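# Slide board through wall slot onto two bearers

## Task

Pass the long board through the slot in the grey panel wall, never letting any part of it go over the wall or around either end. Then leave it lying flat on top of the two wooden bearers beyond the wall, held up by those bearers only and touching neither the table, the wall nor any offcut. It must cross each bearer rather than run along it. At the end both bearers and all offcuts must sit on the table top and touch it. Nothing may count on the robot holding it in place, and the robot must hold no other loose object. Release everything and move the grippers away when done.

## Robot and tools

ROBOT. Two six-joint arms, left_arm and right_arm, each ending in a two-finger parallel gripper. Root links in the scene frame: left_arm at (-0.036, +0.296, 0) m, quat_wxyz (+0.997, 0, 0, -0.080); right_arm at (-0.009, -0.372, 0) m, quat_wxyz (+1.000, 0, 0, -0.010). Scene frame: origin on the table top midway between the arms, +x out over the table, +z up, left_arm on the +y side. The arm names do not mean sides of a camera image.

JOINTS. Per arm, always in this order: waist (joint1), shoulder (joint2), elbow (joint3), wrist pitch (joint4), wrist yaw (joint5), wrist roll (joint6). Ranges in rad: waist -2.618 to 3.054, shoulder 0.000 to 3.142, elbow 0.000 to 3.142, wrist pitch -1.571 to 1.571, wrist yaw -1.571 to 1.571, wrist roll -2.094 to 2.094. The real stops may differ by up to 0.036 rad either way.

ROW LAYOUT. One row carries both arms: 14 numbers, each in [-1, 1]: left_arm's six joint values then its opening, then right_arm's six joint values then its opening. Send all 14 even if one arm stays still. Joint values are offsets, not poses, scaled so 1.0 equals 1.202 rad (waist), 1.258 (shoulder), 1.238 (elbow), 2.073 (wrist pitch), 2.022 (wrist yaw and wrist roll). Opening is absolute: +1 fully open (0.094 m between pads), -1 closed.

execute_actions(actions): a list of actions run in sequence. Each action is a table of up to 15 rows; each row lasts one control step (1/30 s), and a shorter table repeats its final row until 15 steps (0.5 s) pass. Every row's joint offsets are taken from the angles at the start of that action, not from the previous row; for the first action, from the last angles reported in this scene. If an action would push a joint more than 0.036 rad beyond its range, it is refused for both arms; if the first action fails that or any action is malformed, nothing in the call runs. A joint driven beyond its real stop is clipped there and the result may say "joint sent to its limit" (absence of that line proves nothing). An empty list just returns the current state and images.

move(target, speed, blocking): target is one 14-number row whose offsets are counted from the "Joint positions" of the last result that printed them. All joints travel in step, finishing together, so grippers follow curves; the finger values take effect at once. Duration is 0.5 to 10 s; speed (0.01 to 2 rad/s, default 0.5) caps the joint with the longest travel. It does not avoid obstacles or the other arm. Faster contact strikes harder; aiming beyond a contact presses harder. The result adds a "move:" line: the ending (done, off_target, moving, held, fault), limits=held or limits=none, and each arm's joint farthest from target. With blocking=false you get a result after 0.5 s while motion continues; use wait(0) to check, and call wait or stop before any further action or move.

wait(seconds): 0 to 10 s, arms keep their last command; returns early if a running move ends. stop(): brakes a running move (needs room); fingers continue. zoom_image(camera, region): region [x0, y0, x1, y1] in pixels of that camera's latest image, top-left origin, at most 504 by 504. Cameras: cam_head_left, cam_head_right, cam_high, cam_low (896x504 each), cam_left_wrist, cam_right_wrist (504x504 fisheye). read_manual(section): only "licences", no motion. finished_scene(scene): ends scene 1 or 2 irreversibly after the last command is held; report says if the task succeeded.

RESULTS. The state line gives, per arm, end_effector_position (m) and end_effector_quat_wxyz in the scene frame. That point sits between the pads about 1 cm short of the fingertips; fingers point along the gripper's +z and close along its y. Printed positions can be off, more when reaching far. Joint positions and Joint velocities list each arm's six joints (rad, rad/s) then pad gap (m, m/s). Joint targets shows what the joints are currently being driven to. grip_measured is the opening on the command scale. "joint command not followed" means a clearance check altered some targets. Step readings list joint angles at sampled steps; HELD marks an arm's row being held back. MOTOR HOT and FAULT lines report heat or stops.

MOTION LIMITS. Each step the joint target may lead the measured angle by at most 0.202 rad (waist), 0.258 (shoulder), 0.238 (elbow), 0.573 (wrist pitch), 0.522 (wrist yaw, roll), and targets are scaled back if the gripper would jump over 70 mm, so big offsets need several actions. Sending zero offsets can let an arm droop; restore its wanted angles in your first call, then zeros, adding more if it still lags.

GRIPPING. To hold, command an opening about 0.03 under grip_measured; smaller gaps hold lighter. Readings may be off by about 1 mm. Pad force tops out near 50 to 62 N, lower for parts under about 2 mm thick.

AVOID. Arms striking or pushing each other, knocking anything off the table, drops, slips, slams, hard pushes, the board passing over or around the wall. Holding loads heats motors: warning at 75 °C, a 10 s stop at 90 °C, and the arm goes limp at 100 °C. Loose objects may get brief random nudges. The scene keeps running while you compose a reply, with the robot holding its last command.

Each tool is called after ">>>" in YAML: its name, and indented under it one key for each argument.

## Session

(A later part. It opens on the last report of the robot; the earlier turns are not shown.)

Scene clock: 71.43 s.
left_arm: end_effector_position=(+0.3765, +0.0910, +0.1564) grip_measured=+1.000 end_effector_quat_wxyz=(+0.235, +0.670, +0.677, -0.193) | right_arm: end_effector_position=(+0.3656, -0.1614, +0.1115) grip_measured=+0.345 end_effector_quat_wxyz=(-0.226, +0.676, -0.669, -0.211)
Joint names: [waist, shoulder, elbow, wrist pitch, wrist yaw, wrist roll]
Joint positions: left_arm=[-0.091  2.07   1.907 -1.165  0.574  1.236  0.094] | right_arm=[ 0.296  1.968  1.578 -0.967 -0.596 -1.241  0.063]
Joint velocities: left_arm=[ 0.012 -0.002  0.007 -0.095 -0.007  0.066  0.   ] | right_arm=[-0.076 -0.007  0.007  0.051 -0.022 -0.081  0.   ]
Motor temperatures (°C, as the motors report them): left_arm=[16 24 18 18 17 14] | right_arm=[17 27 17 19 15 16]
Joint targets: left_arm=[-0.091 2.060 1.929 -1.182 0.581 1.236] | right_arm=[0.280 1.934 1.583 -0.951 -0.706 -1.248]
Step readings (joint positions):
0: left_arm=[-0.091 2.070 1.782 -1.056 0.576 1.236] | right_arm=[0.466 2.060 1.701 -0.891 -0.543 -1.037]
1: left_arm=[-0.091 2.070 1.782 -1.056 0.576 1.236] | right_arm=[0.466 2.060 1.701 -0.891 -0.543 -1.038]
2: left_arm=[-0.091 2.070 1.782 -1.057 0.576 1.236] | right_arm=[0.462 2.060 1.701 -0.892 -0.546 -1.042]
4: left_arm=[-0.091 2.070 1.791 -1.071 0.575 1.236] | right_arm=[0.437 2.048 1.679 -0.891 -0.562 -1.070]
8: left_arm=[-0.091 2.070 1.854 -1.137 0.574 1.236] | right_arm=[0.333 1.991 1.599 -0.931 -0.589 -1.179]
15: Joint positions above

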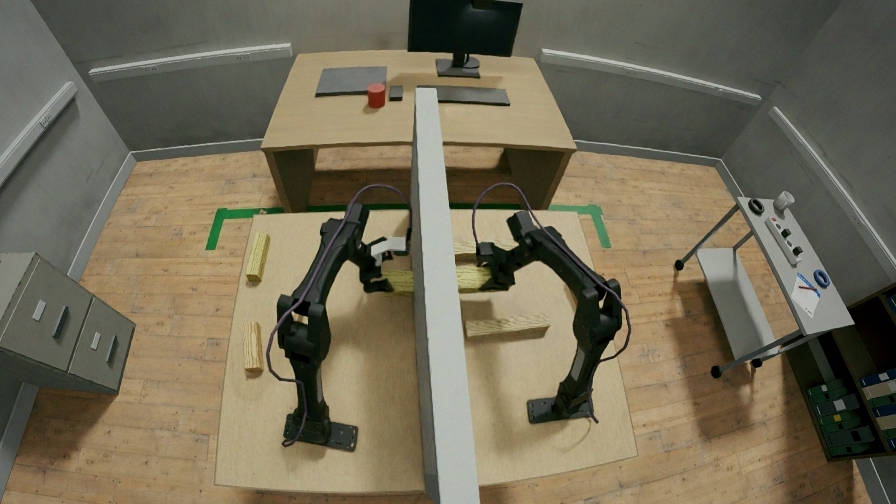

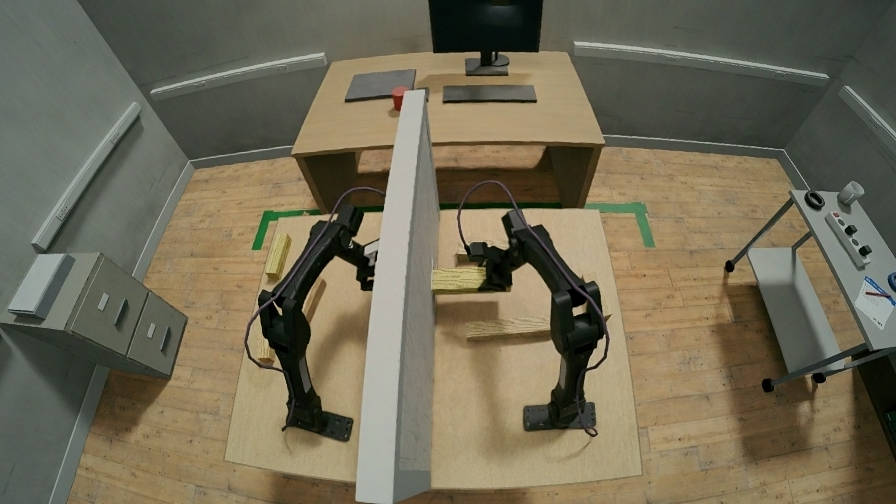

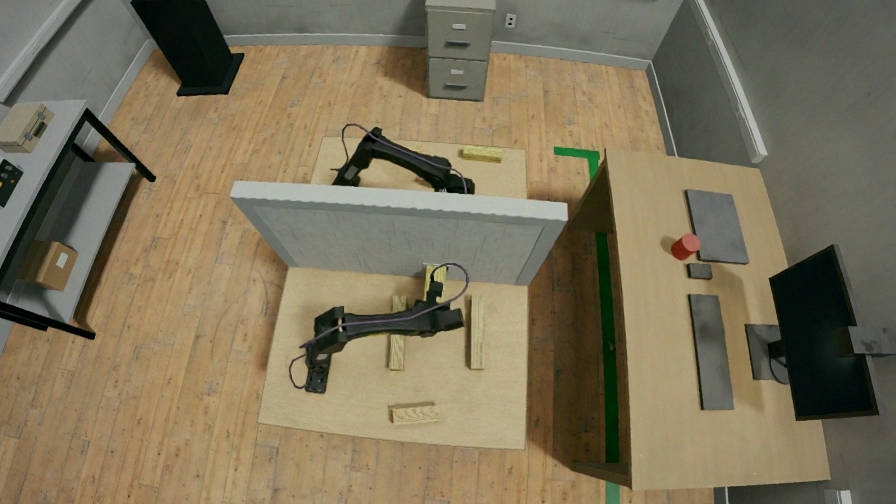

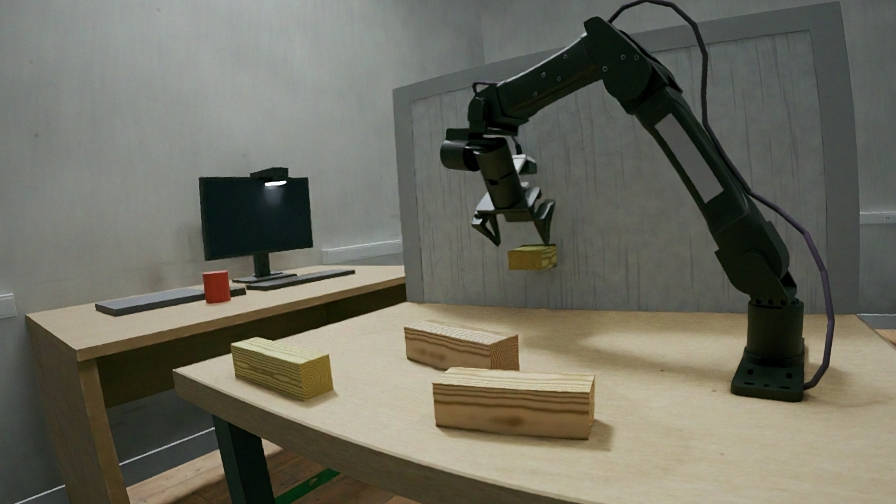

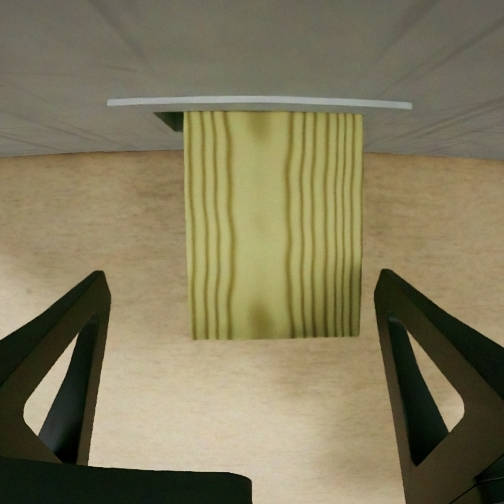

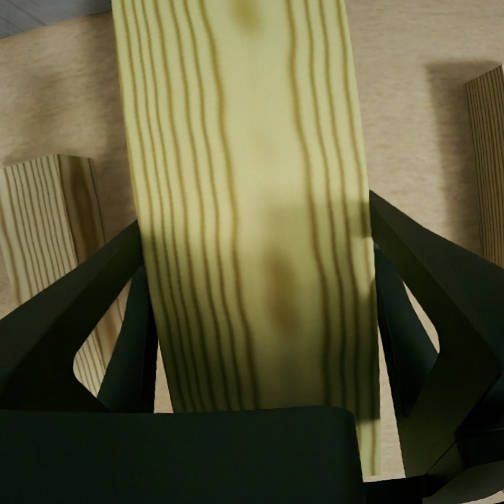

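>>> execute_actions:
  actions: []

Scene clock: 71.57 s.
left_arm: end_effector_position=(+0.3764, +0.0911, +0.1563) grip_measured=+1.000 end_effector_quat_wxyz=(+0.235, +0.670, +0.677, -0.193) | right_arm: end_effector_position=(+0.3665, -0.1633, +0.1119) grip_measured=+0.345 end_effector_quat_wxyz=(-0.227, +0.674, -0.670, -0.212)
Joint names: [waist, shoulder, elbow, wrist pitch, wrist yaw, wrist roll]
Joint positions: left_arm=[-0.091  2.07   1.907 -1.166  0.574  1.236  0.094] | right_arm=[ 0.289  1.968  1.578 -0.968 -0.6   -1.242  0.063]
Joint velocities: left_arm=[ 0.012 -0.002 -0.007 -0.081 -0.037  0.007  0.   ] | right_arm=[-0.017  0.017 -0.017  0.037 -0.007 -0.037 -0.001]
Motor temperatures (°C, as the motors report them): left_arm=[16 24 18 18 17 14] | right_arm=[17 27 17 19 15 16]
Joint targets: left_arm=[-0.091 2.060 1.929 -1.182 0.581 1.236] | right_arm=[0.280 1.934 1.583 -0.951 -0.706 -1.248]

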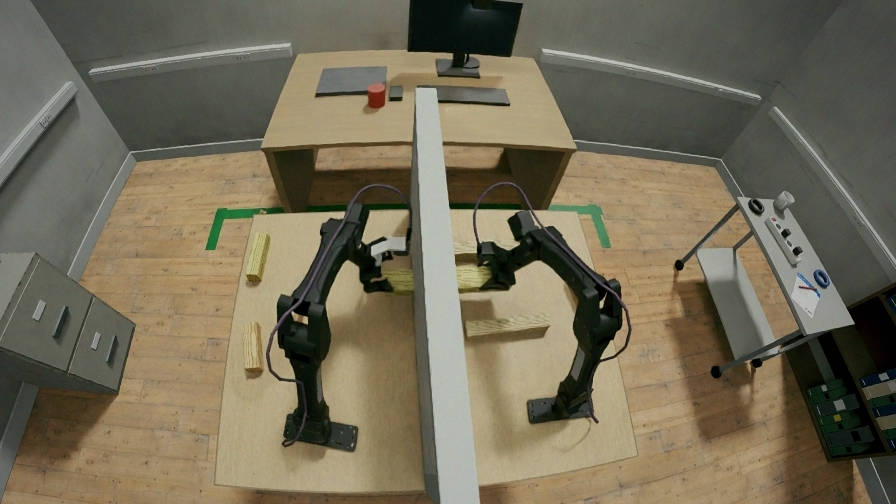

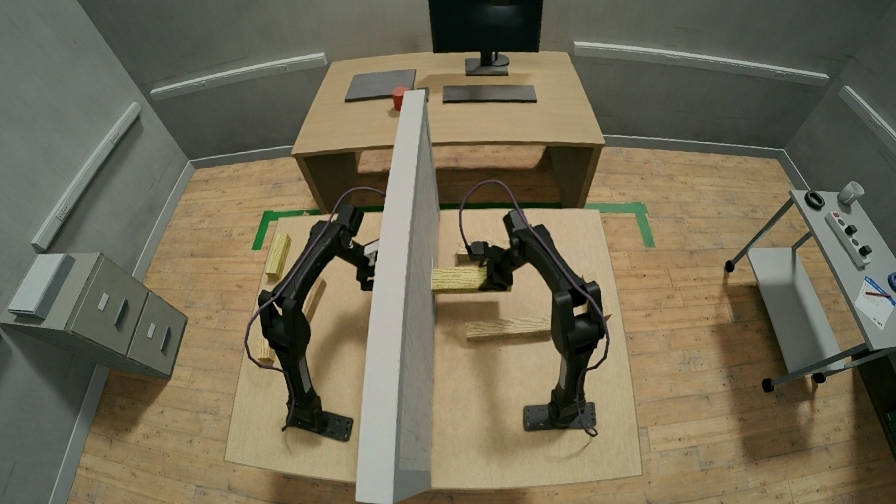

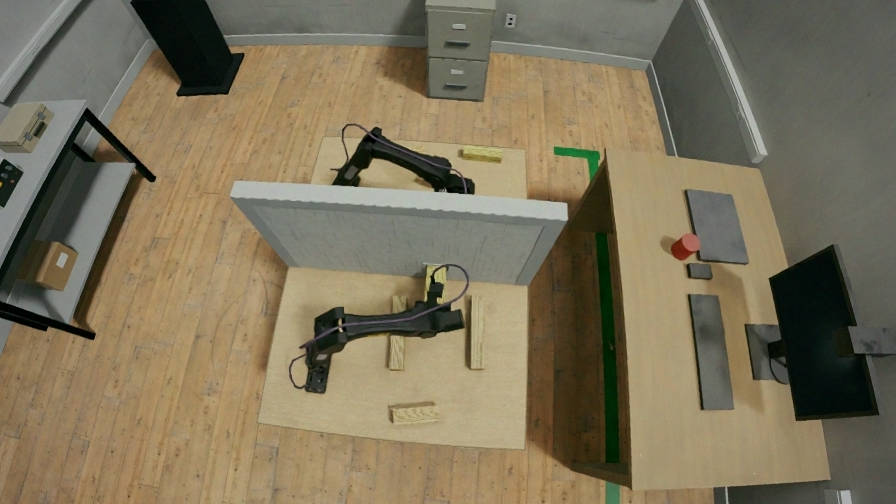

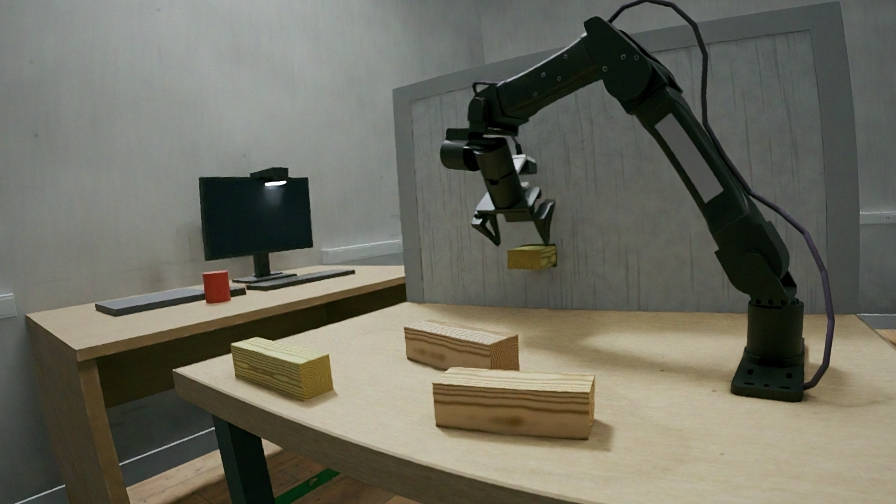

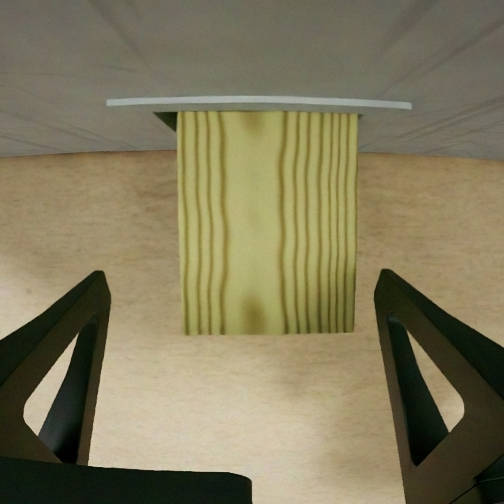

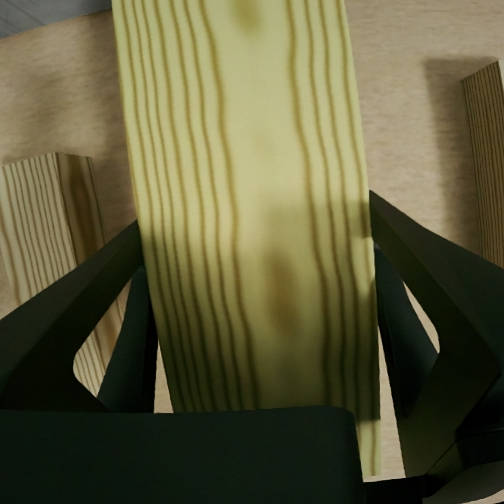

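>>> execute_actions:
  actions: []

>>> zoom_image:
  camera: "cam_low"
  region: [490, 225, 580, 290]

>>> zoom_image:
  camera: "cam_left_wrist"
  region: [130, 80, 400, 350]

Scene clock: 71.70 s.
left_arm: end_effector_position=(+0.3763, +0.0911, +0.1563) grip_measured=+1.000 end_effector_quat_wxyz=(+0.235, +0.670, +0.677, -0.193) | right_arm: end_effector_position=(+0.3667, -0.1635, +0.1120) grip_measured=+0.345 end_effector_quat_wxyz=(-0.227, +0.674, -0.671, -0.212)
Joint names: [waist, shoulder, elbow, wrist pitch, wrist yaw, wrist roll]
Joint positions: left_arm=[-0.091  2.07   1.907 -1.166  0.574  1.236  0.094] | right_arm=[ 0.289  1.968  1.578 -0.968 -0.6   -1.242  0.063]
Joint velocities: left_arm=[-0.012  0.002  0.002  0.022  0.022  0.022  0.   ] | right_arm=[-0.017 -0.002  0.007  0.037 -0.037  0.007  0.001]
Motor temperatures (°C, as the motors report them): left_arm=[16 24 18 18 17 14] | right_arm=[17 27 17 19 15 16]
Joint targets: left_arm=[-0.091 2.060 1.929 -1.182 0.581 1.236] | right_arm=[0.281 1.934 1.583 -0.951 -0.705 -1.248]

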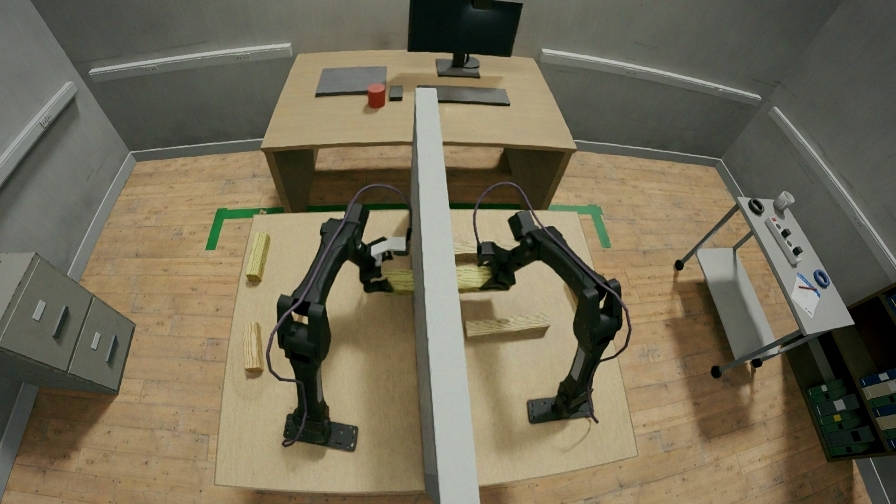

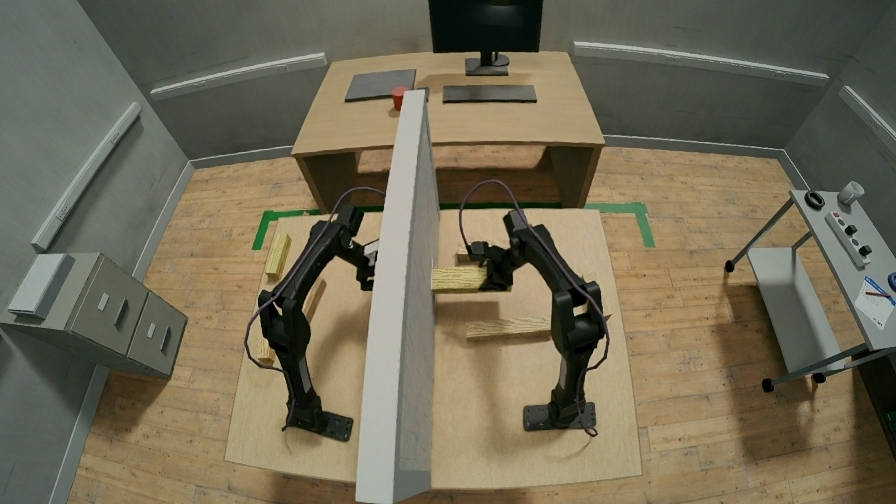

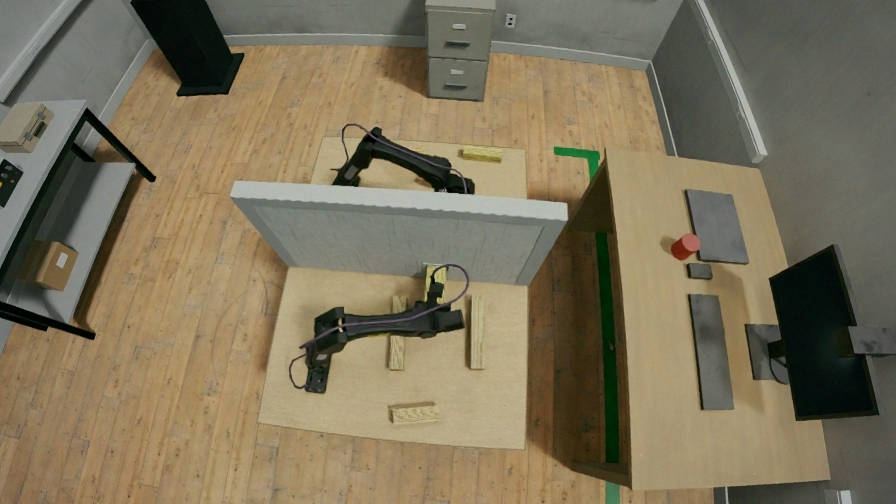

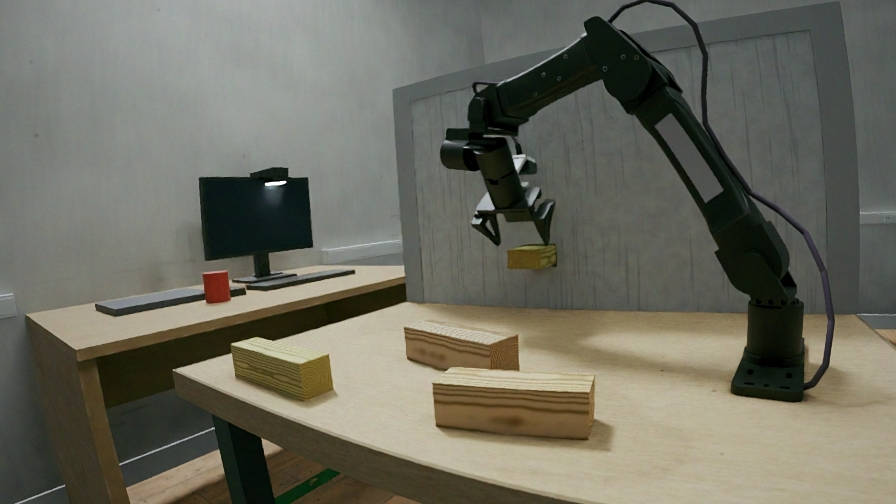

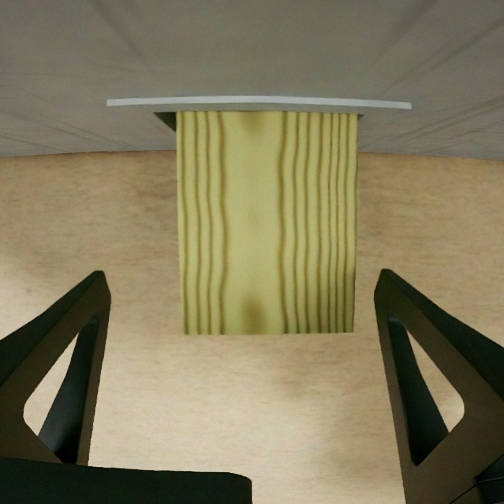

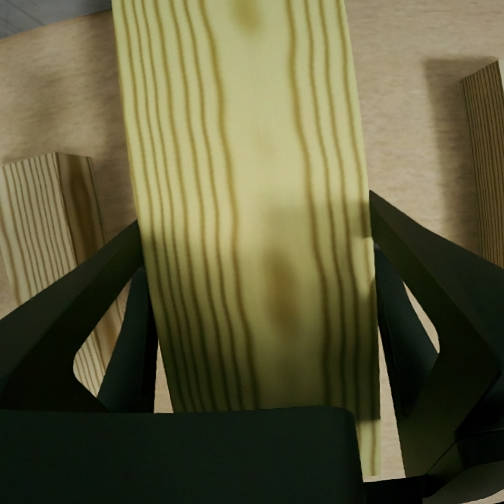

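Region (490, 225, 580, 290) of cam_low's 896x504 image, scaled by 5.600, with more detail than that image has.

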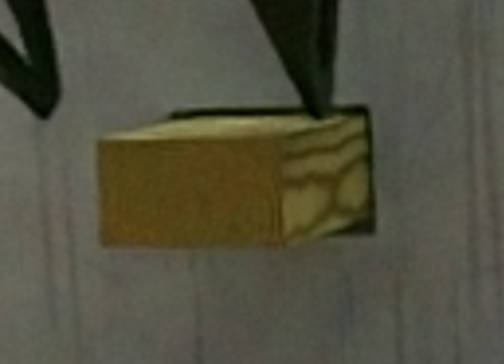

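Region (130, 80, 400, 350) of cam_left_wrist's 504x504 image, scaled by 1.867, with more detail than that image has.

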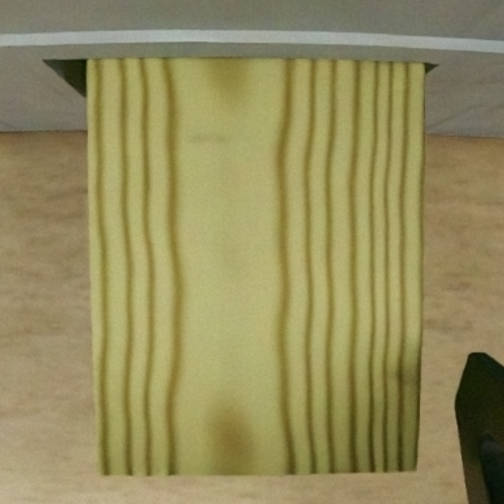

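>>> execute_actions:
  actions:
    - [ [0.0,-0.00795,0.0140,-0.00500,0.0025,0.0,1.0, -0.01274,-0.02920,0.00173,0.00596,-0.04785,-0.00539,0.0], [0.0,-0.00795,0.0140,-0.00500,0.0025,0.0,1.0, -0.04020,-0.03311,-0.00284,-0.00139,-0.04477,-0.01811,0.0], [0.0,-0.00795,0.0140,-0.00500,0.0025,0.0,1.0, -0.06938,-0.03836,-0.00935,-0.01259,-0.04539,-0.03972,0.0], [0.0,-0.00795,0.0140,-0.00500,0.0025,0.0,1.0, -0.09506,-0.04351,-0.01700,-0.02614,-0.04913,-0.06626,0.0], [0.0,-0.00795,0.0140,-0.00500,0.0025,0.0,1.0, -0.11729,-0.04746,-0.02314,-0.04054,-0.05444,-0.09393,0.0], [0.0,-0.00795,0.0140,-0.00500,0.0025,0.0,1.0, -0.13512,-0.04988,-0.02756,-0.05419,-0.06031,-0.11925,0.0], [0.0,-0.00795,0.0140,-0.00500,0.0025,0.0,1.0, -0.14760,-0.05046,-0.02969,-0.06562,-0.06592,-0.13936,0.0], [0.0,-0.00795,0.0140,-0.00500,0.0025,0.0,1.0, -0.15508,-0.04937,-0.02957,-0.07402,-0.06901,-0.15222,0.0], [0.0,-0.00795,0.0140,-0.00500,0.0025,0.0,1.0, -0.15686,-0.04756,-0.02836,-0.07794,-0.07119,-0.15681,0.0], [0.0,-0.00795,0.0140,-0.00500,0.0025,0.0,1.0, -0.15481,-0.04614,-0.02721,-0.07708,-0.07224,-0.15338,0.0], [0.0,-0.00795,0.0140,-0.00500,0.0025,0.0,1.0, -0.15130,-0.04610,-0.02706,-0.07237,-0.07196,-0.14377,0.0], [0.0,-0.00795,0.0140,-0.00500,0.0025,0.0,1.0, -0.15018,-0.04610,-0.02706,-0.06599,-0.07005,-0.13151,0.0], [0.0,-0.00795,0.0140,-0.00500,0.0025,0.0,1.0, -0.15786,-0.04610,-0.02706,-0.06126,-0.06654,-0.12207,0.0], [0.0,-0.00795,0.0140,-0.00500,0.0025,0.0,1.0, -0.17515,-0.04610,-0.02706,-0.06058,-0.06407,-0.12011,0.0], [0.0,-0.00795,0.0140,-0.00500,0.0025,0.0,1.0, -0.17958,-0.04610,-0.02706,-0.06067,-0.06358,-0.12011,0.0] ]

Scene clock: 76.33 s.
left_arm: end_effector_position=(+0.3763, +0.0911, +0.1563) grip_measured=+1.000 end_effector_quat_wxyz=(+0.235, +0.670, +0.677, -0.193) | right_arm: end_effector_position=(+0.3669, -0.2431, +0.1101) grip_measured=+0.345 end_effector_quat_wxyz=(-0.229, +0.672, -0.673, -0.208)
Joint names: [waist, shoulder, elbow, wrist pitch, wrist yaw, wrist roll]
Joint positions: left_arm=[-0.091  2.07   1.907 -1.166  0.574  1.236  0.094] | right_arm=[ 0.083  1.947  1.549 -1.093 -0.625 -1.481  0.063]
Joint velocities: left_arm=[ 0.002  0.012 -0.007 -0.007 -0.051  0.022  0.   ] | right_arm=[ 0.002 -0.002 -0.002 -0.007 -0.022 -0.007 -0.001]
Motor temperatures (°C, as the motors report them): left_arm=[16 24 18 18 17 14] | right_arm=[17 28 17 18 15 16]
Joint targets: left_arm=[-0.091 2.060 1.925 -1.177 0.579 1.236] | right_arm=[0.073 1.910 1.545 -1.094 -0.729 -1.485]
Step readings (joint positions):
0: left_arm=[-0.091 2.070 1.907 -1.166 0.574 1.236] | right_arm=[0.289 1.968 1.578 -0.968 -0.602 -1.242]
1: left_arm=[-0.091 2.070 1.907 -1.166 0.574 1.236] | right_arm=[0.288 1.968 1.578 -0.968 -0.602 -1.243]
2: left_arm=[-0.091 2.070 1.907 -1.166 0.574 1.236] | right_arm=[0.284 1.968 1.578 -0.970 -0.603 -1.248]
4: left_arm=[-0.091 2.070 1.907 -1.166 0.574 1.236] | right_arm=[0.258 1.966 1.575 -0.982 -0.611 -1.281]
8: left_arm=[-0.091 2.070 1.907 -1.166 0.574 1.236] | right_arm=[0.140 1.949 1.551 -1.046 -0.623 -1.408]
15: Joint positions above

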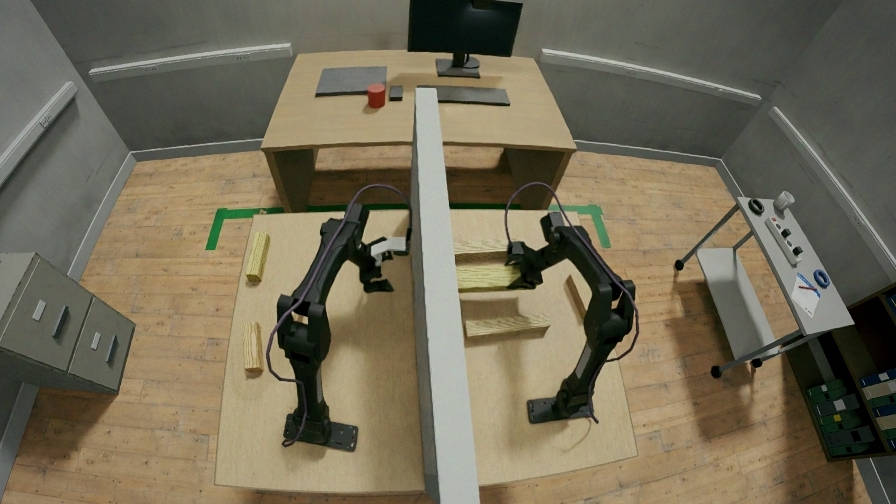

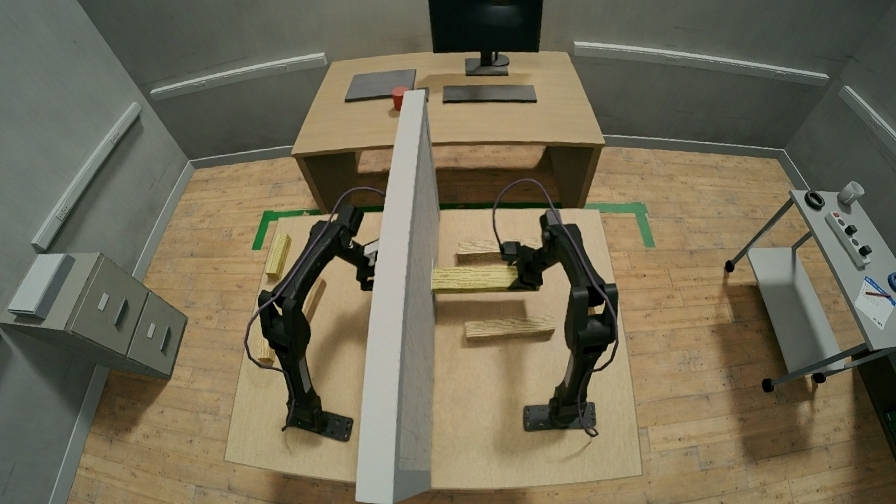

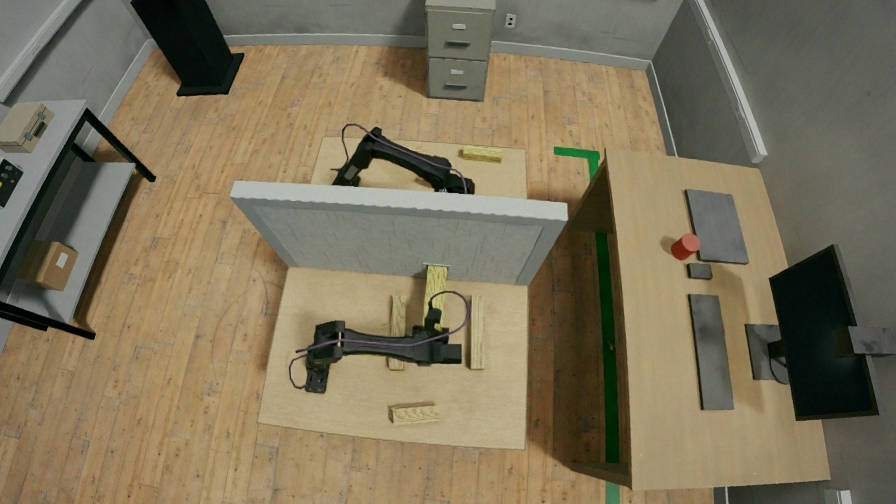

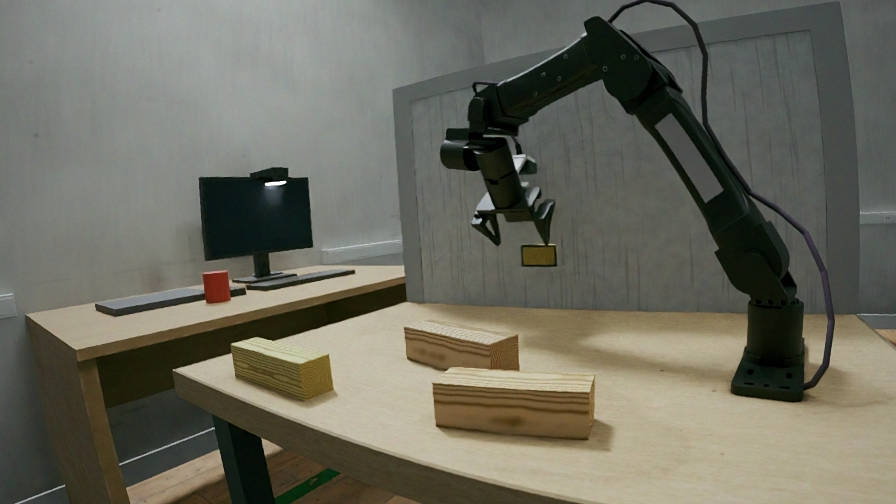

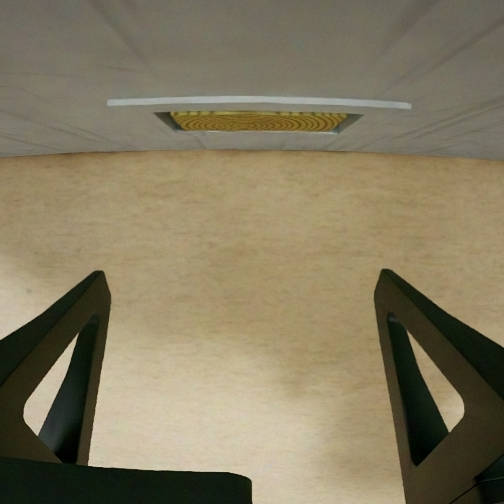

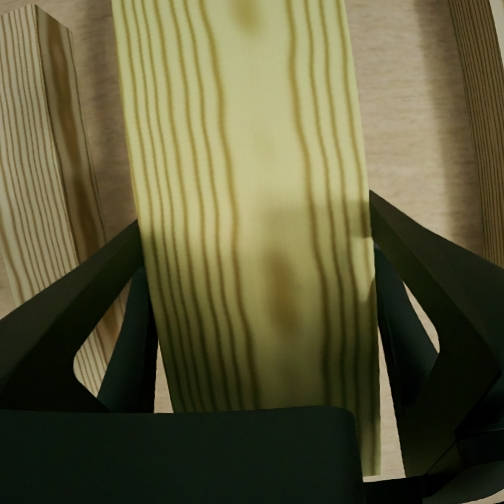

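>>> execute_actions:
  actions: []

Scene clock: 76.93 s.
left_arm: end_effector_position=(+0.3763, +0.0911, +0.1563) grip_measured=+1.000 end_effector_quat_wxyz=(+0.235, +0.670, +0.677, -0.193) | right_arm: end_effector_position=(+0.3671, -0.2436, +0.1102) grip_measured=+0.345 end_effector_quat_wxyz=(-0.229, +0.671, -0.674, -0.208)
Joint names: [waist, shoulder, elbow, wrist pitch, wrist yaw, wrist roll]
Joint positions: left_arm=[-0.091  2.07   1.907 -1.166  0.574  1.236  0.094] | right_arm=[ 0.081  1.947  1.549 -1.093 -0.625 -1.481  0.063]
Joint velocities: left_arm=[-0.012  0.007 -0.002 -0.051  0.022  0.066  0.   ] | right_arm=[-0.037 -0.002  0.012  0.007 -0.066  0.022  0.   ]
Motor temperatures (°C, as the motors report them): left_arm=[16 24 18 18 16 14] | right_arm=[17 28 17 18 15 16]
Joint targets: left_arm=[-0.091 2.060 1.925 -1.177 0.579 1.236] | right_arm=[0.073 1.910 1.545 -1.094 -0.729 -1.485]

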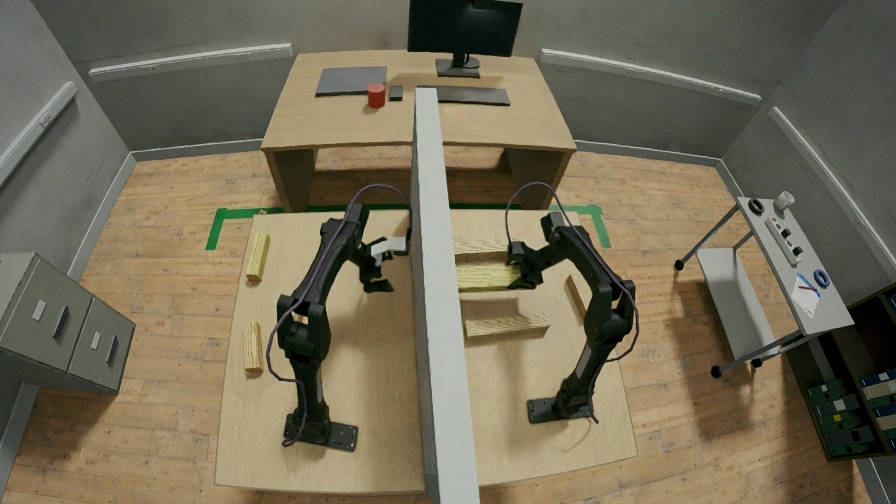

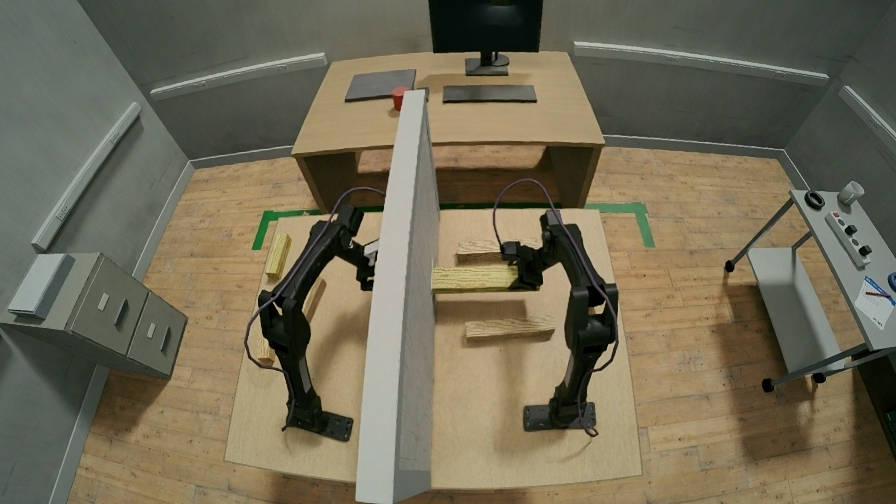

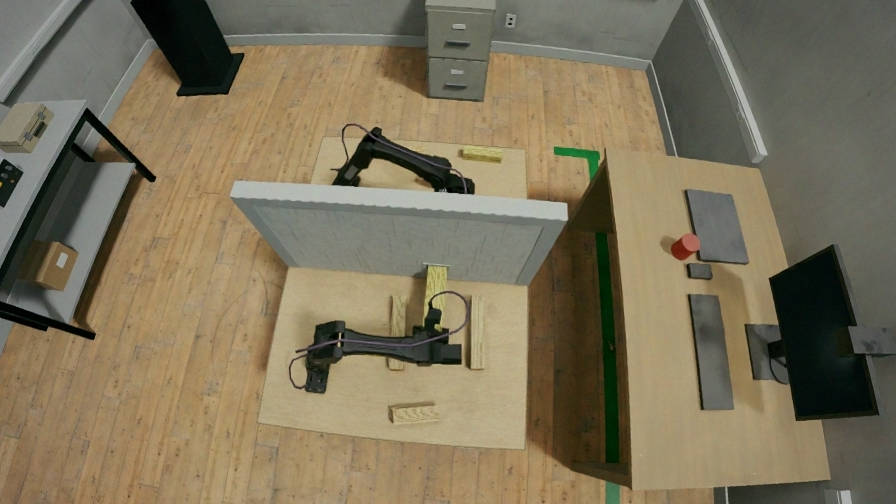

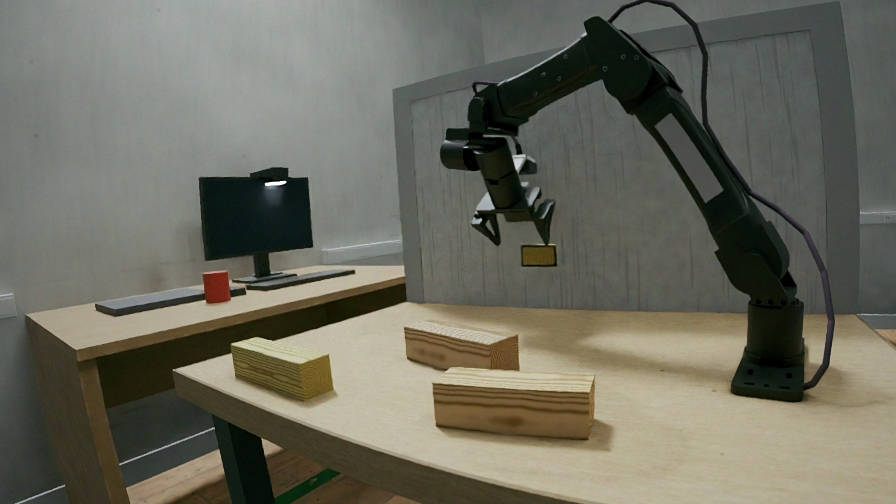

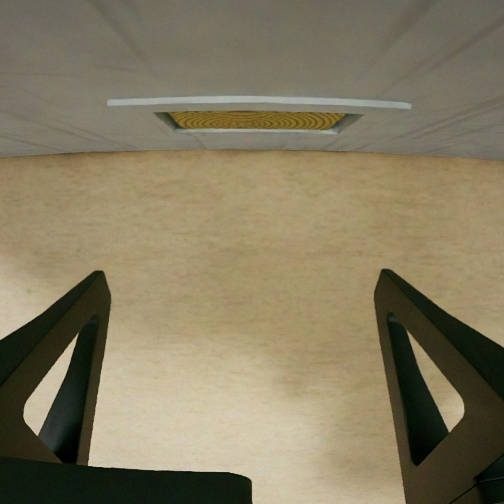

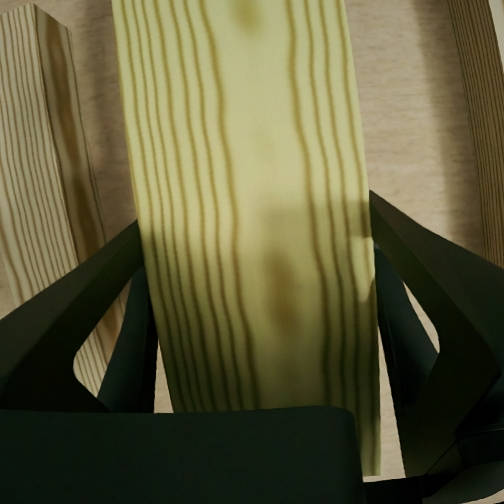

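>>> execute_actions:
  actions:
    - [ [0,-0.00795,0.014,-0.005,0.0025,0,1.0,-0.01367,-0.0215,0.0121,-0.00197,-0.04382,-0.00500,0.0], [0,-0.00795,0.014,-0.005,0.0025,0,1.0,-0.04154,-0.0215,0.0121,-0.00977,-0.03976,-0.01829,0.0], [0,-0.00795,0.014,-0.005,0.0025,0,1.0,-0.07116,-0.0215,0.0121,-0.02297,-0.03788,-0.04056,0.0], [0,-0.00795,0.014,-0.005,0.0025,0,1.0,-0.09724,-0.0215,0.0121,-0.03890,-0.03828,-0.06722,0.0], [0,-0.00795,0.014,-0.005,0.0025,0,1.0,-0.11980,-0.0215,0.0121,-0.05503,-0.04036,-0.09388,0.0], [0,-0.00795,0.014,-0.005,0.0025,0,1.0,-0.13790,-0.0215,0.0121,-0.06918,-0.04362,-0.11692,0.0], [0,-0.00795,0.014,-0.005,0.0025,0,1.0,-0.15057,-0.0215,0.0121,-0.07988,-0.04748,-0.13387,0.0], [0,-0.00795,0.014,-0.005,0.0025,0,1.0,-0.15817,-0.0215,0.0121,-0.08633,-0.05134,-0.14352,0.0], [0,-0.00795,0.014,-0.005,0.0025,0,1.0,-0.15996,-0.0215,0.0121,-0.08845,-0.05460,-0.14579,0.0], [0,-0.00795,0.014,-0.005,0.0025,0,1.0,-0.15789,-0.0215,0.0121,-0.08668,-0.05668,-0.14158,0.0], [0,-0.00795,0.014,-0.005,0.0025,0,1.0,-0.15433,-0.0215,0.0121,-0.08207,-0.05707,-0.13277,0.0], [0,-0.00795,0.014,-0.005,0.0025,0,1.0,-0.15319,-0.0215,0.0121,-0.07628,-0.05519,-0.12227,0.0], [0,-0.00795,0.014,-0.005,0.0025,0,1.0,-0.16098,-0.0215,0.0121,-0.07181,-0.05114,-0.11435,0.0], [0,-0.00795,0.014,-0.005,0.0025,0,1.0,-0.17854,-0.0215,0.0121,-0.07088,-0.04807,-0.11271,0.0], [0,-0.00795,0.014,-0.005,0.0025,0,1.0,-0.18303,-0.0215,0.0121,-0.07088,-0.04748,-0.11271,0.0] ]

Scene clock: 80.80 s.
left_arm: end_effector_position=(+0.3763, +0.0911, +0.1563) grip_measured=+1.000 end_effector_quat_wxyz=(+0.235, +0.670, +0.677, -0.193) | right_arm: end_effector_position=(+0.3586, -0.3205, +0.1094) grip_measured=+0.345 end_effector_quat_wxyz=(-0.231, +0.664, -0.682, -0.201)
Joint names: [waist, shoulder, elbow, wrist pitch, wrist yaw, wrist roll]
Joint positions: left_arm=[-0.091  2.07   1.907 -1.166  0.574  1.236  0.094] | right_arm=[-0.126  1.947  1.549 -1.219 -0.621 -1.706  0.063]
Joint velocities: left_arm=[ 0.012  0.002  0.002 -0.022 -0.007 -0.037  0.   ] | right_arm=[ 0.037 -0.002 -0.012 -0.007 -0.037  0.051  0.   ]
Motor temperatures (°C, as the motors report them): left_arm=[16 24 18 18 16 14] | right_arm=[17 28 17 18 16 16]
Joint targets: left_arm=[-0.091 2.060 1.925 -1.177 0.579 1.236] | right_arm=[-0.139 1.920 1.564 -1.240 -0.721 -1.709]
Step readings (joint positions):
0: left_arm=[-0.091 2.070 1.907 -1.166 0.574 1.236] | right_arm=[0.081 1.947 1.549 -1.093 -0.625 -1.481]
1: left_arm=[-0.091 2.070 1.907 -1.166 0.574 1.236] | right_arm=[0.081 1.947 1.549 -1.093 -0.625 -1.482]
2: left_arm=[-0.091 2.070 1.907 -1.166 0.574 1.236] | right_arm=[0.076 1.947 1.549 -1.094 -0.625 -1.487]
4: left_arm=[-0.091 2.070 1.907 -1.166 0.574 1.236] | right_arm=[0.048 1.947 1.549 -1.110 -0.627 -1.521]
8: left_arm=[-0.091 2.070 1.907 -1.166 0.574 1.236] | right_arm=[-0.073 1.947 1.549 -1.178 -0.626 -1.644]
15: Joint positions above

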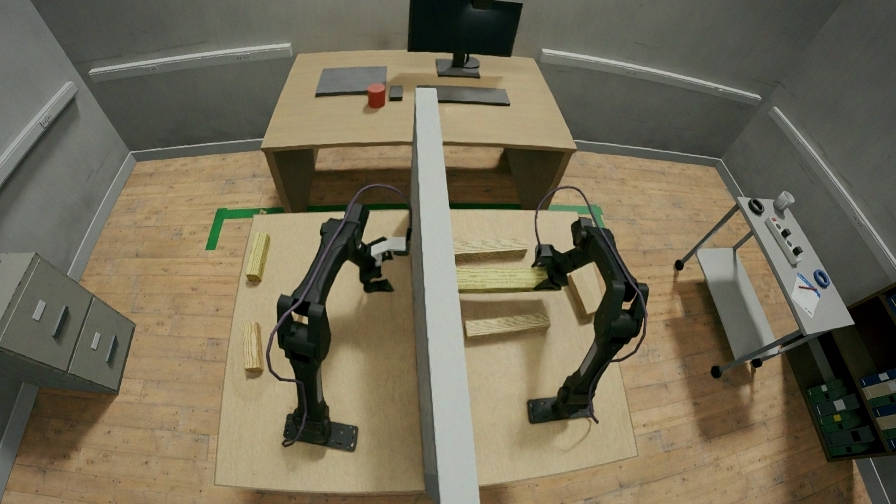

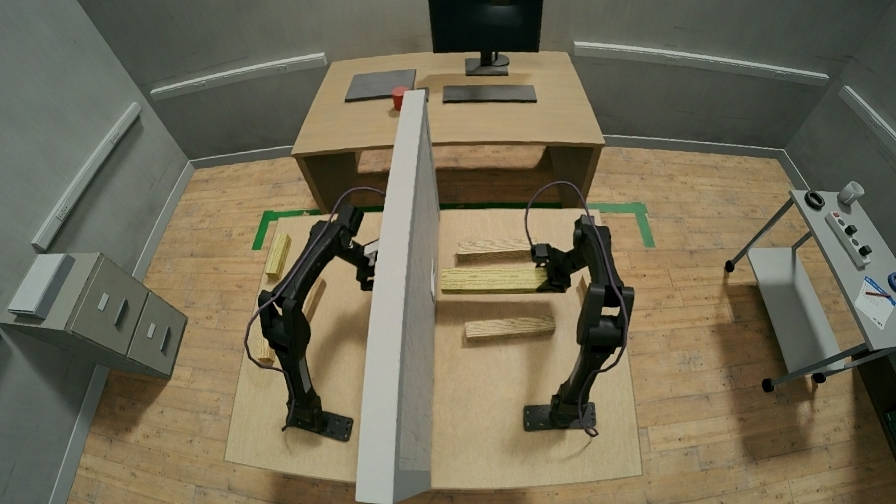

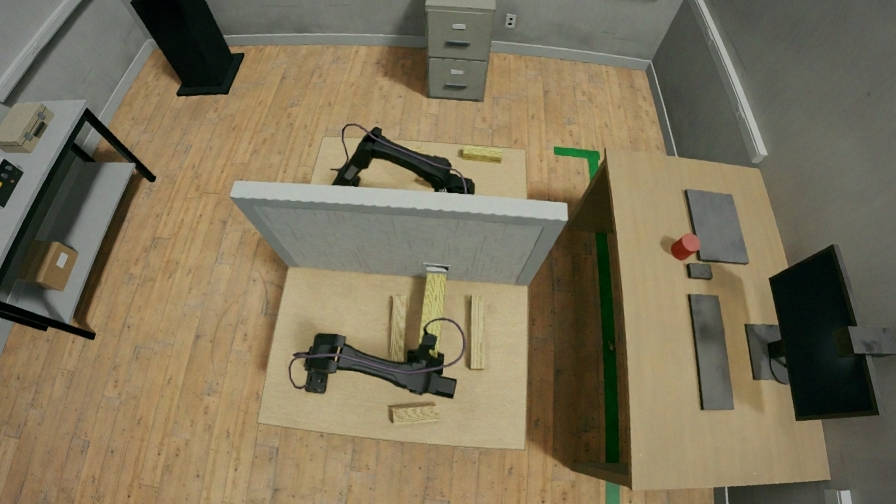

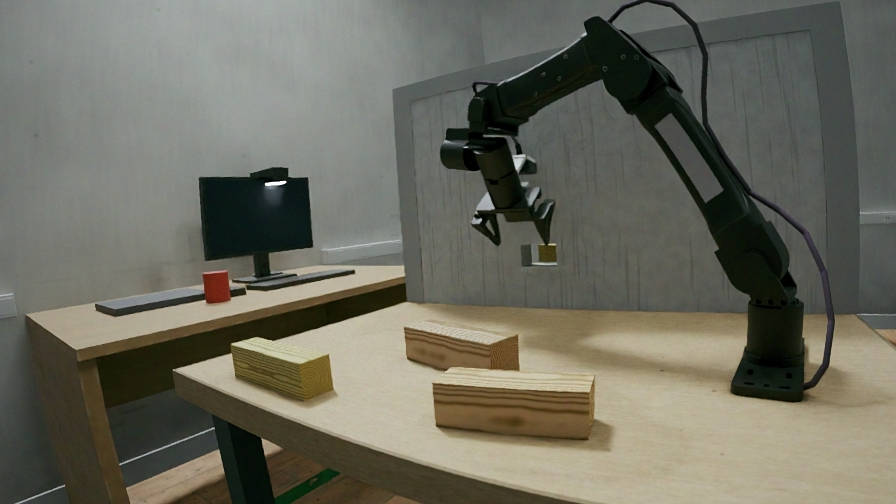

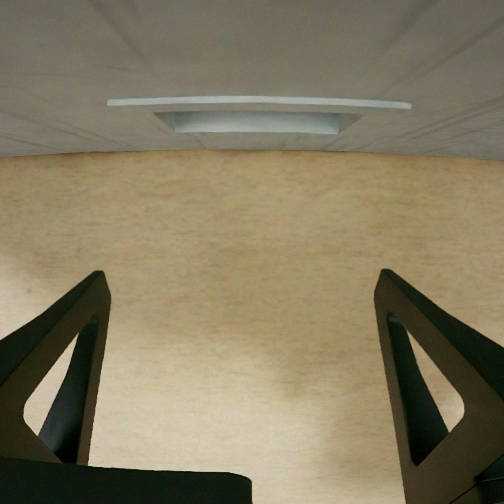

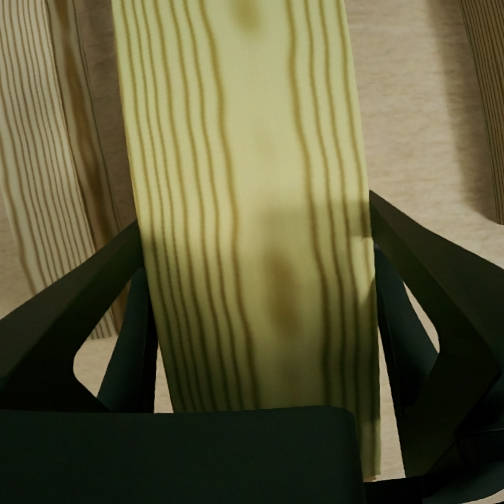

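>>> zoom_image:
  camera: "cam_head_right"
  region: [400, 200, 660, 400]

>>> zoom_image:
  camera: "cam_high"
  region: [260, 240, 560, 450]

Region (400, 200, 660, 400) of cam_head_right's 896x504 image, scaled by 1.938, with more detail than that image has; it fills the top 388 rows of this view, and the rest is white.

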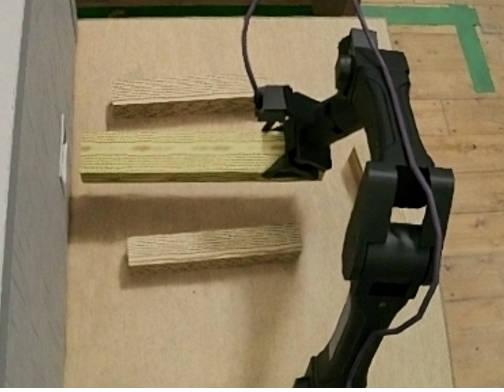

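Region (260, 240, 560, 450) of cam_high's 896x504 image, scaled by 1.680, with more detail than that image has; it fills the top 353 rows of this view, and the rest is white.

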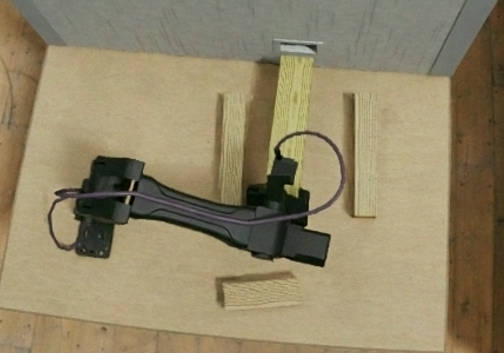

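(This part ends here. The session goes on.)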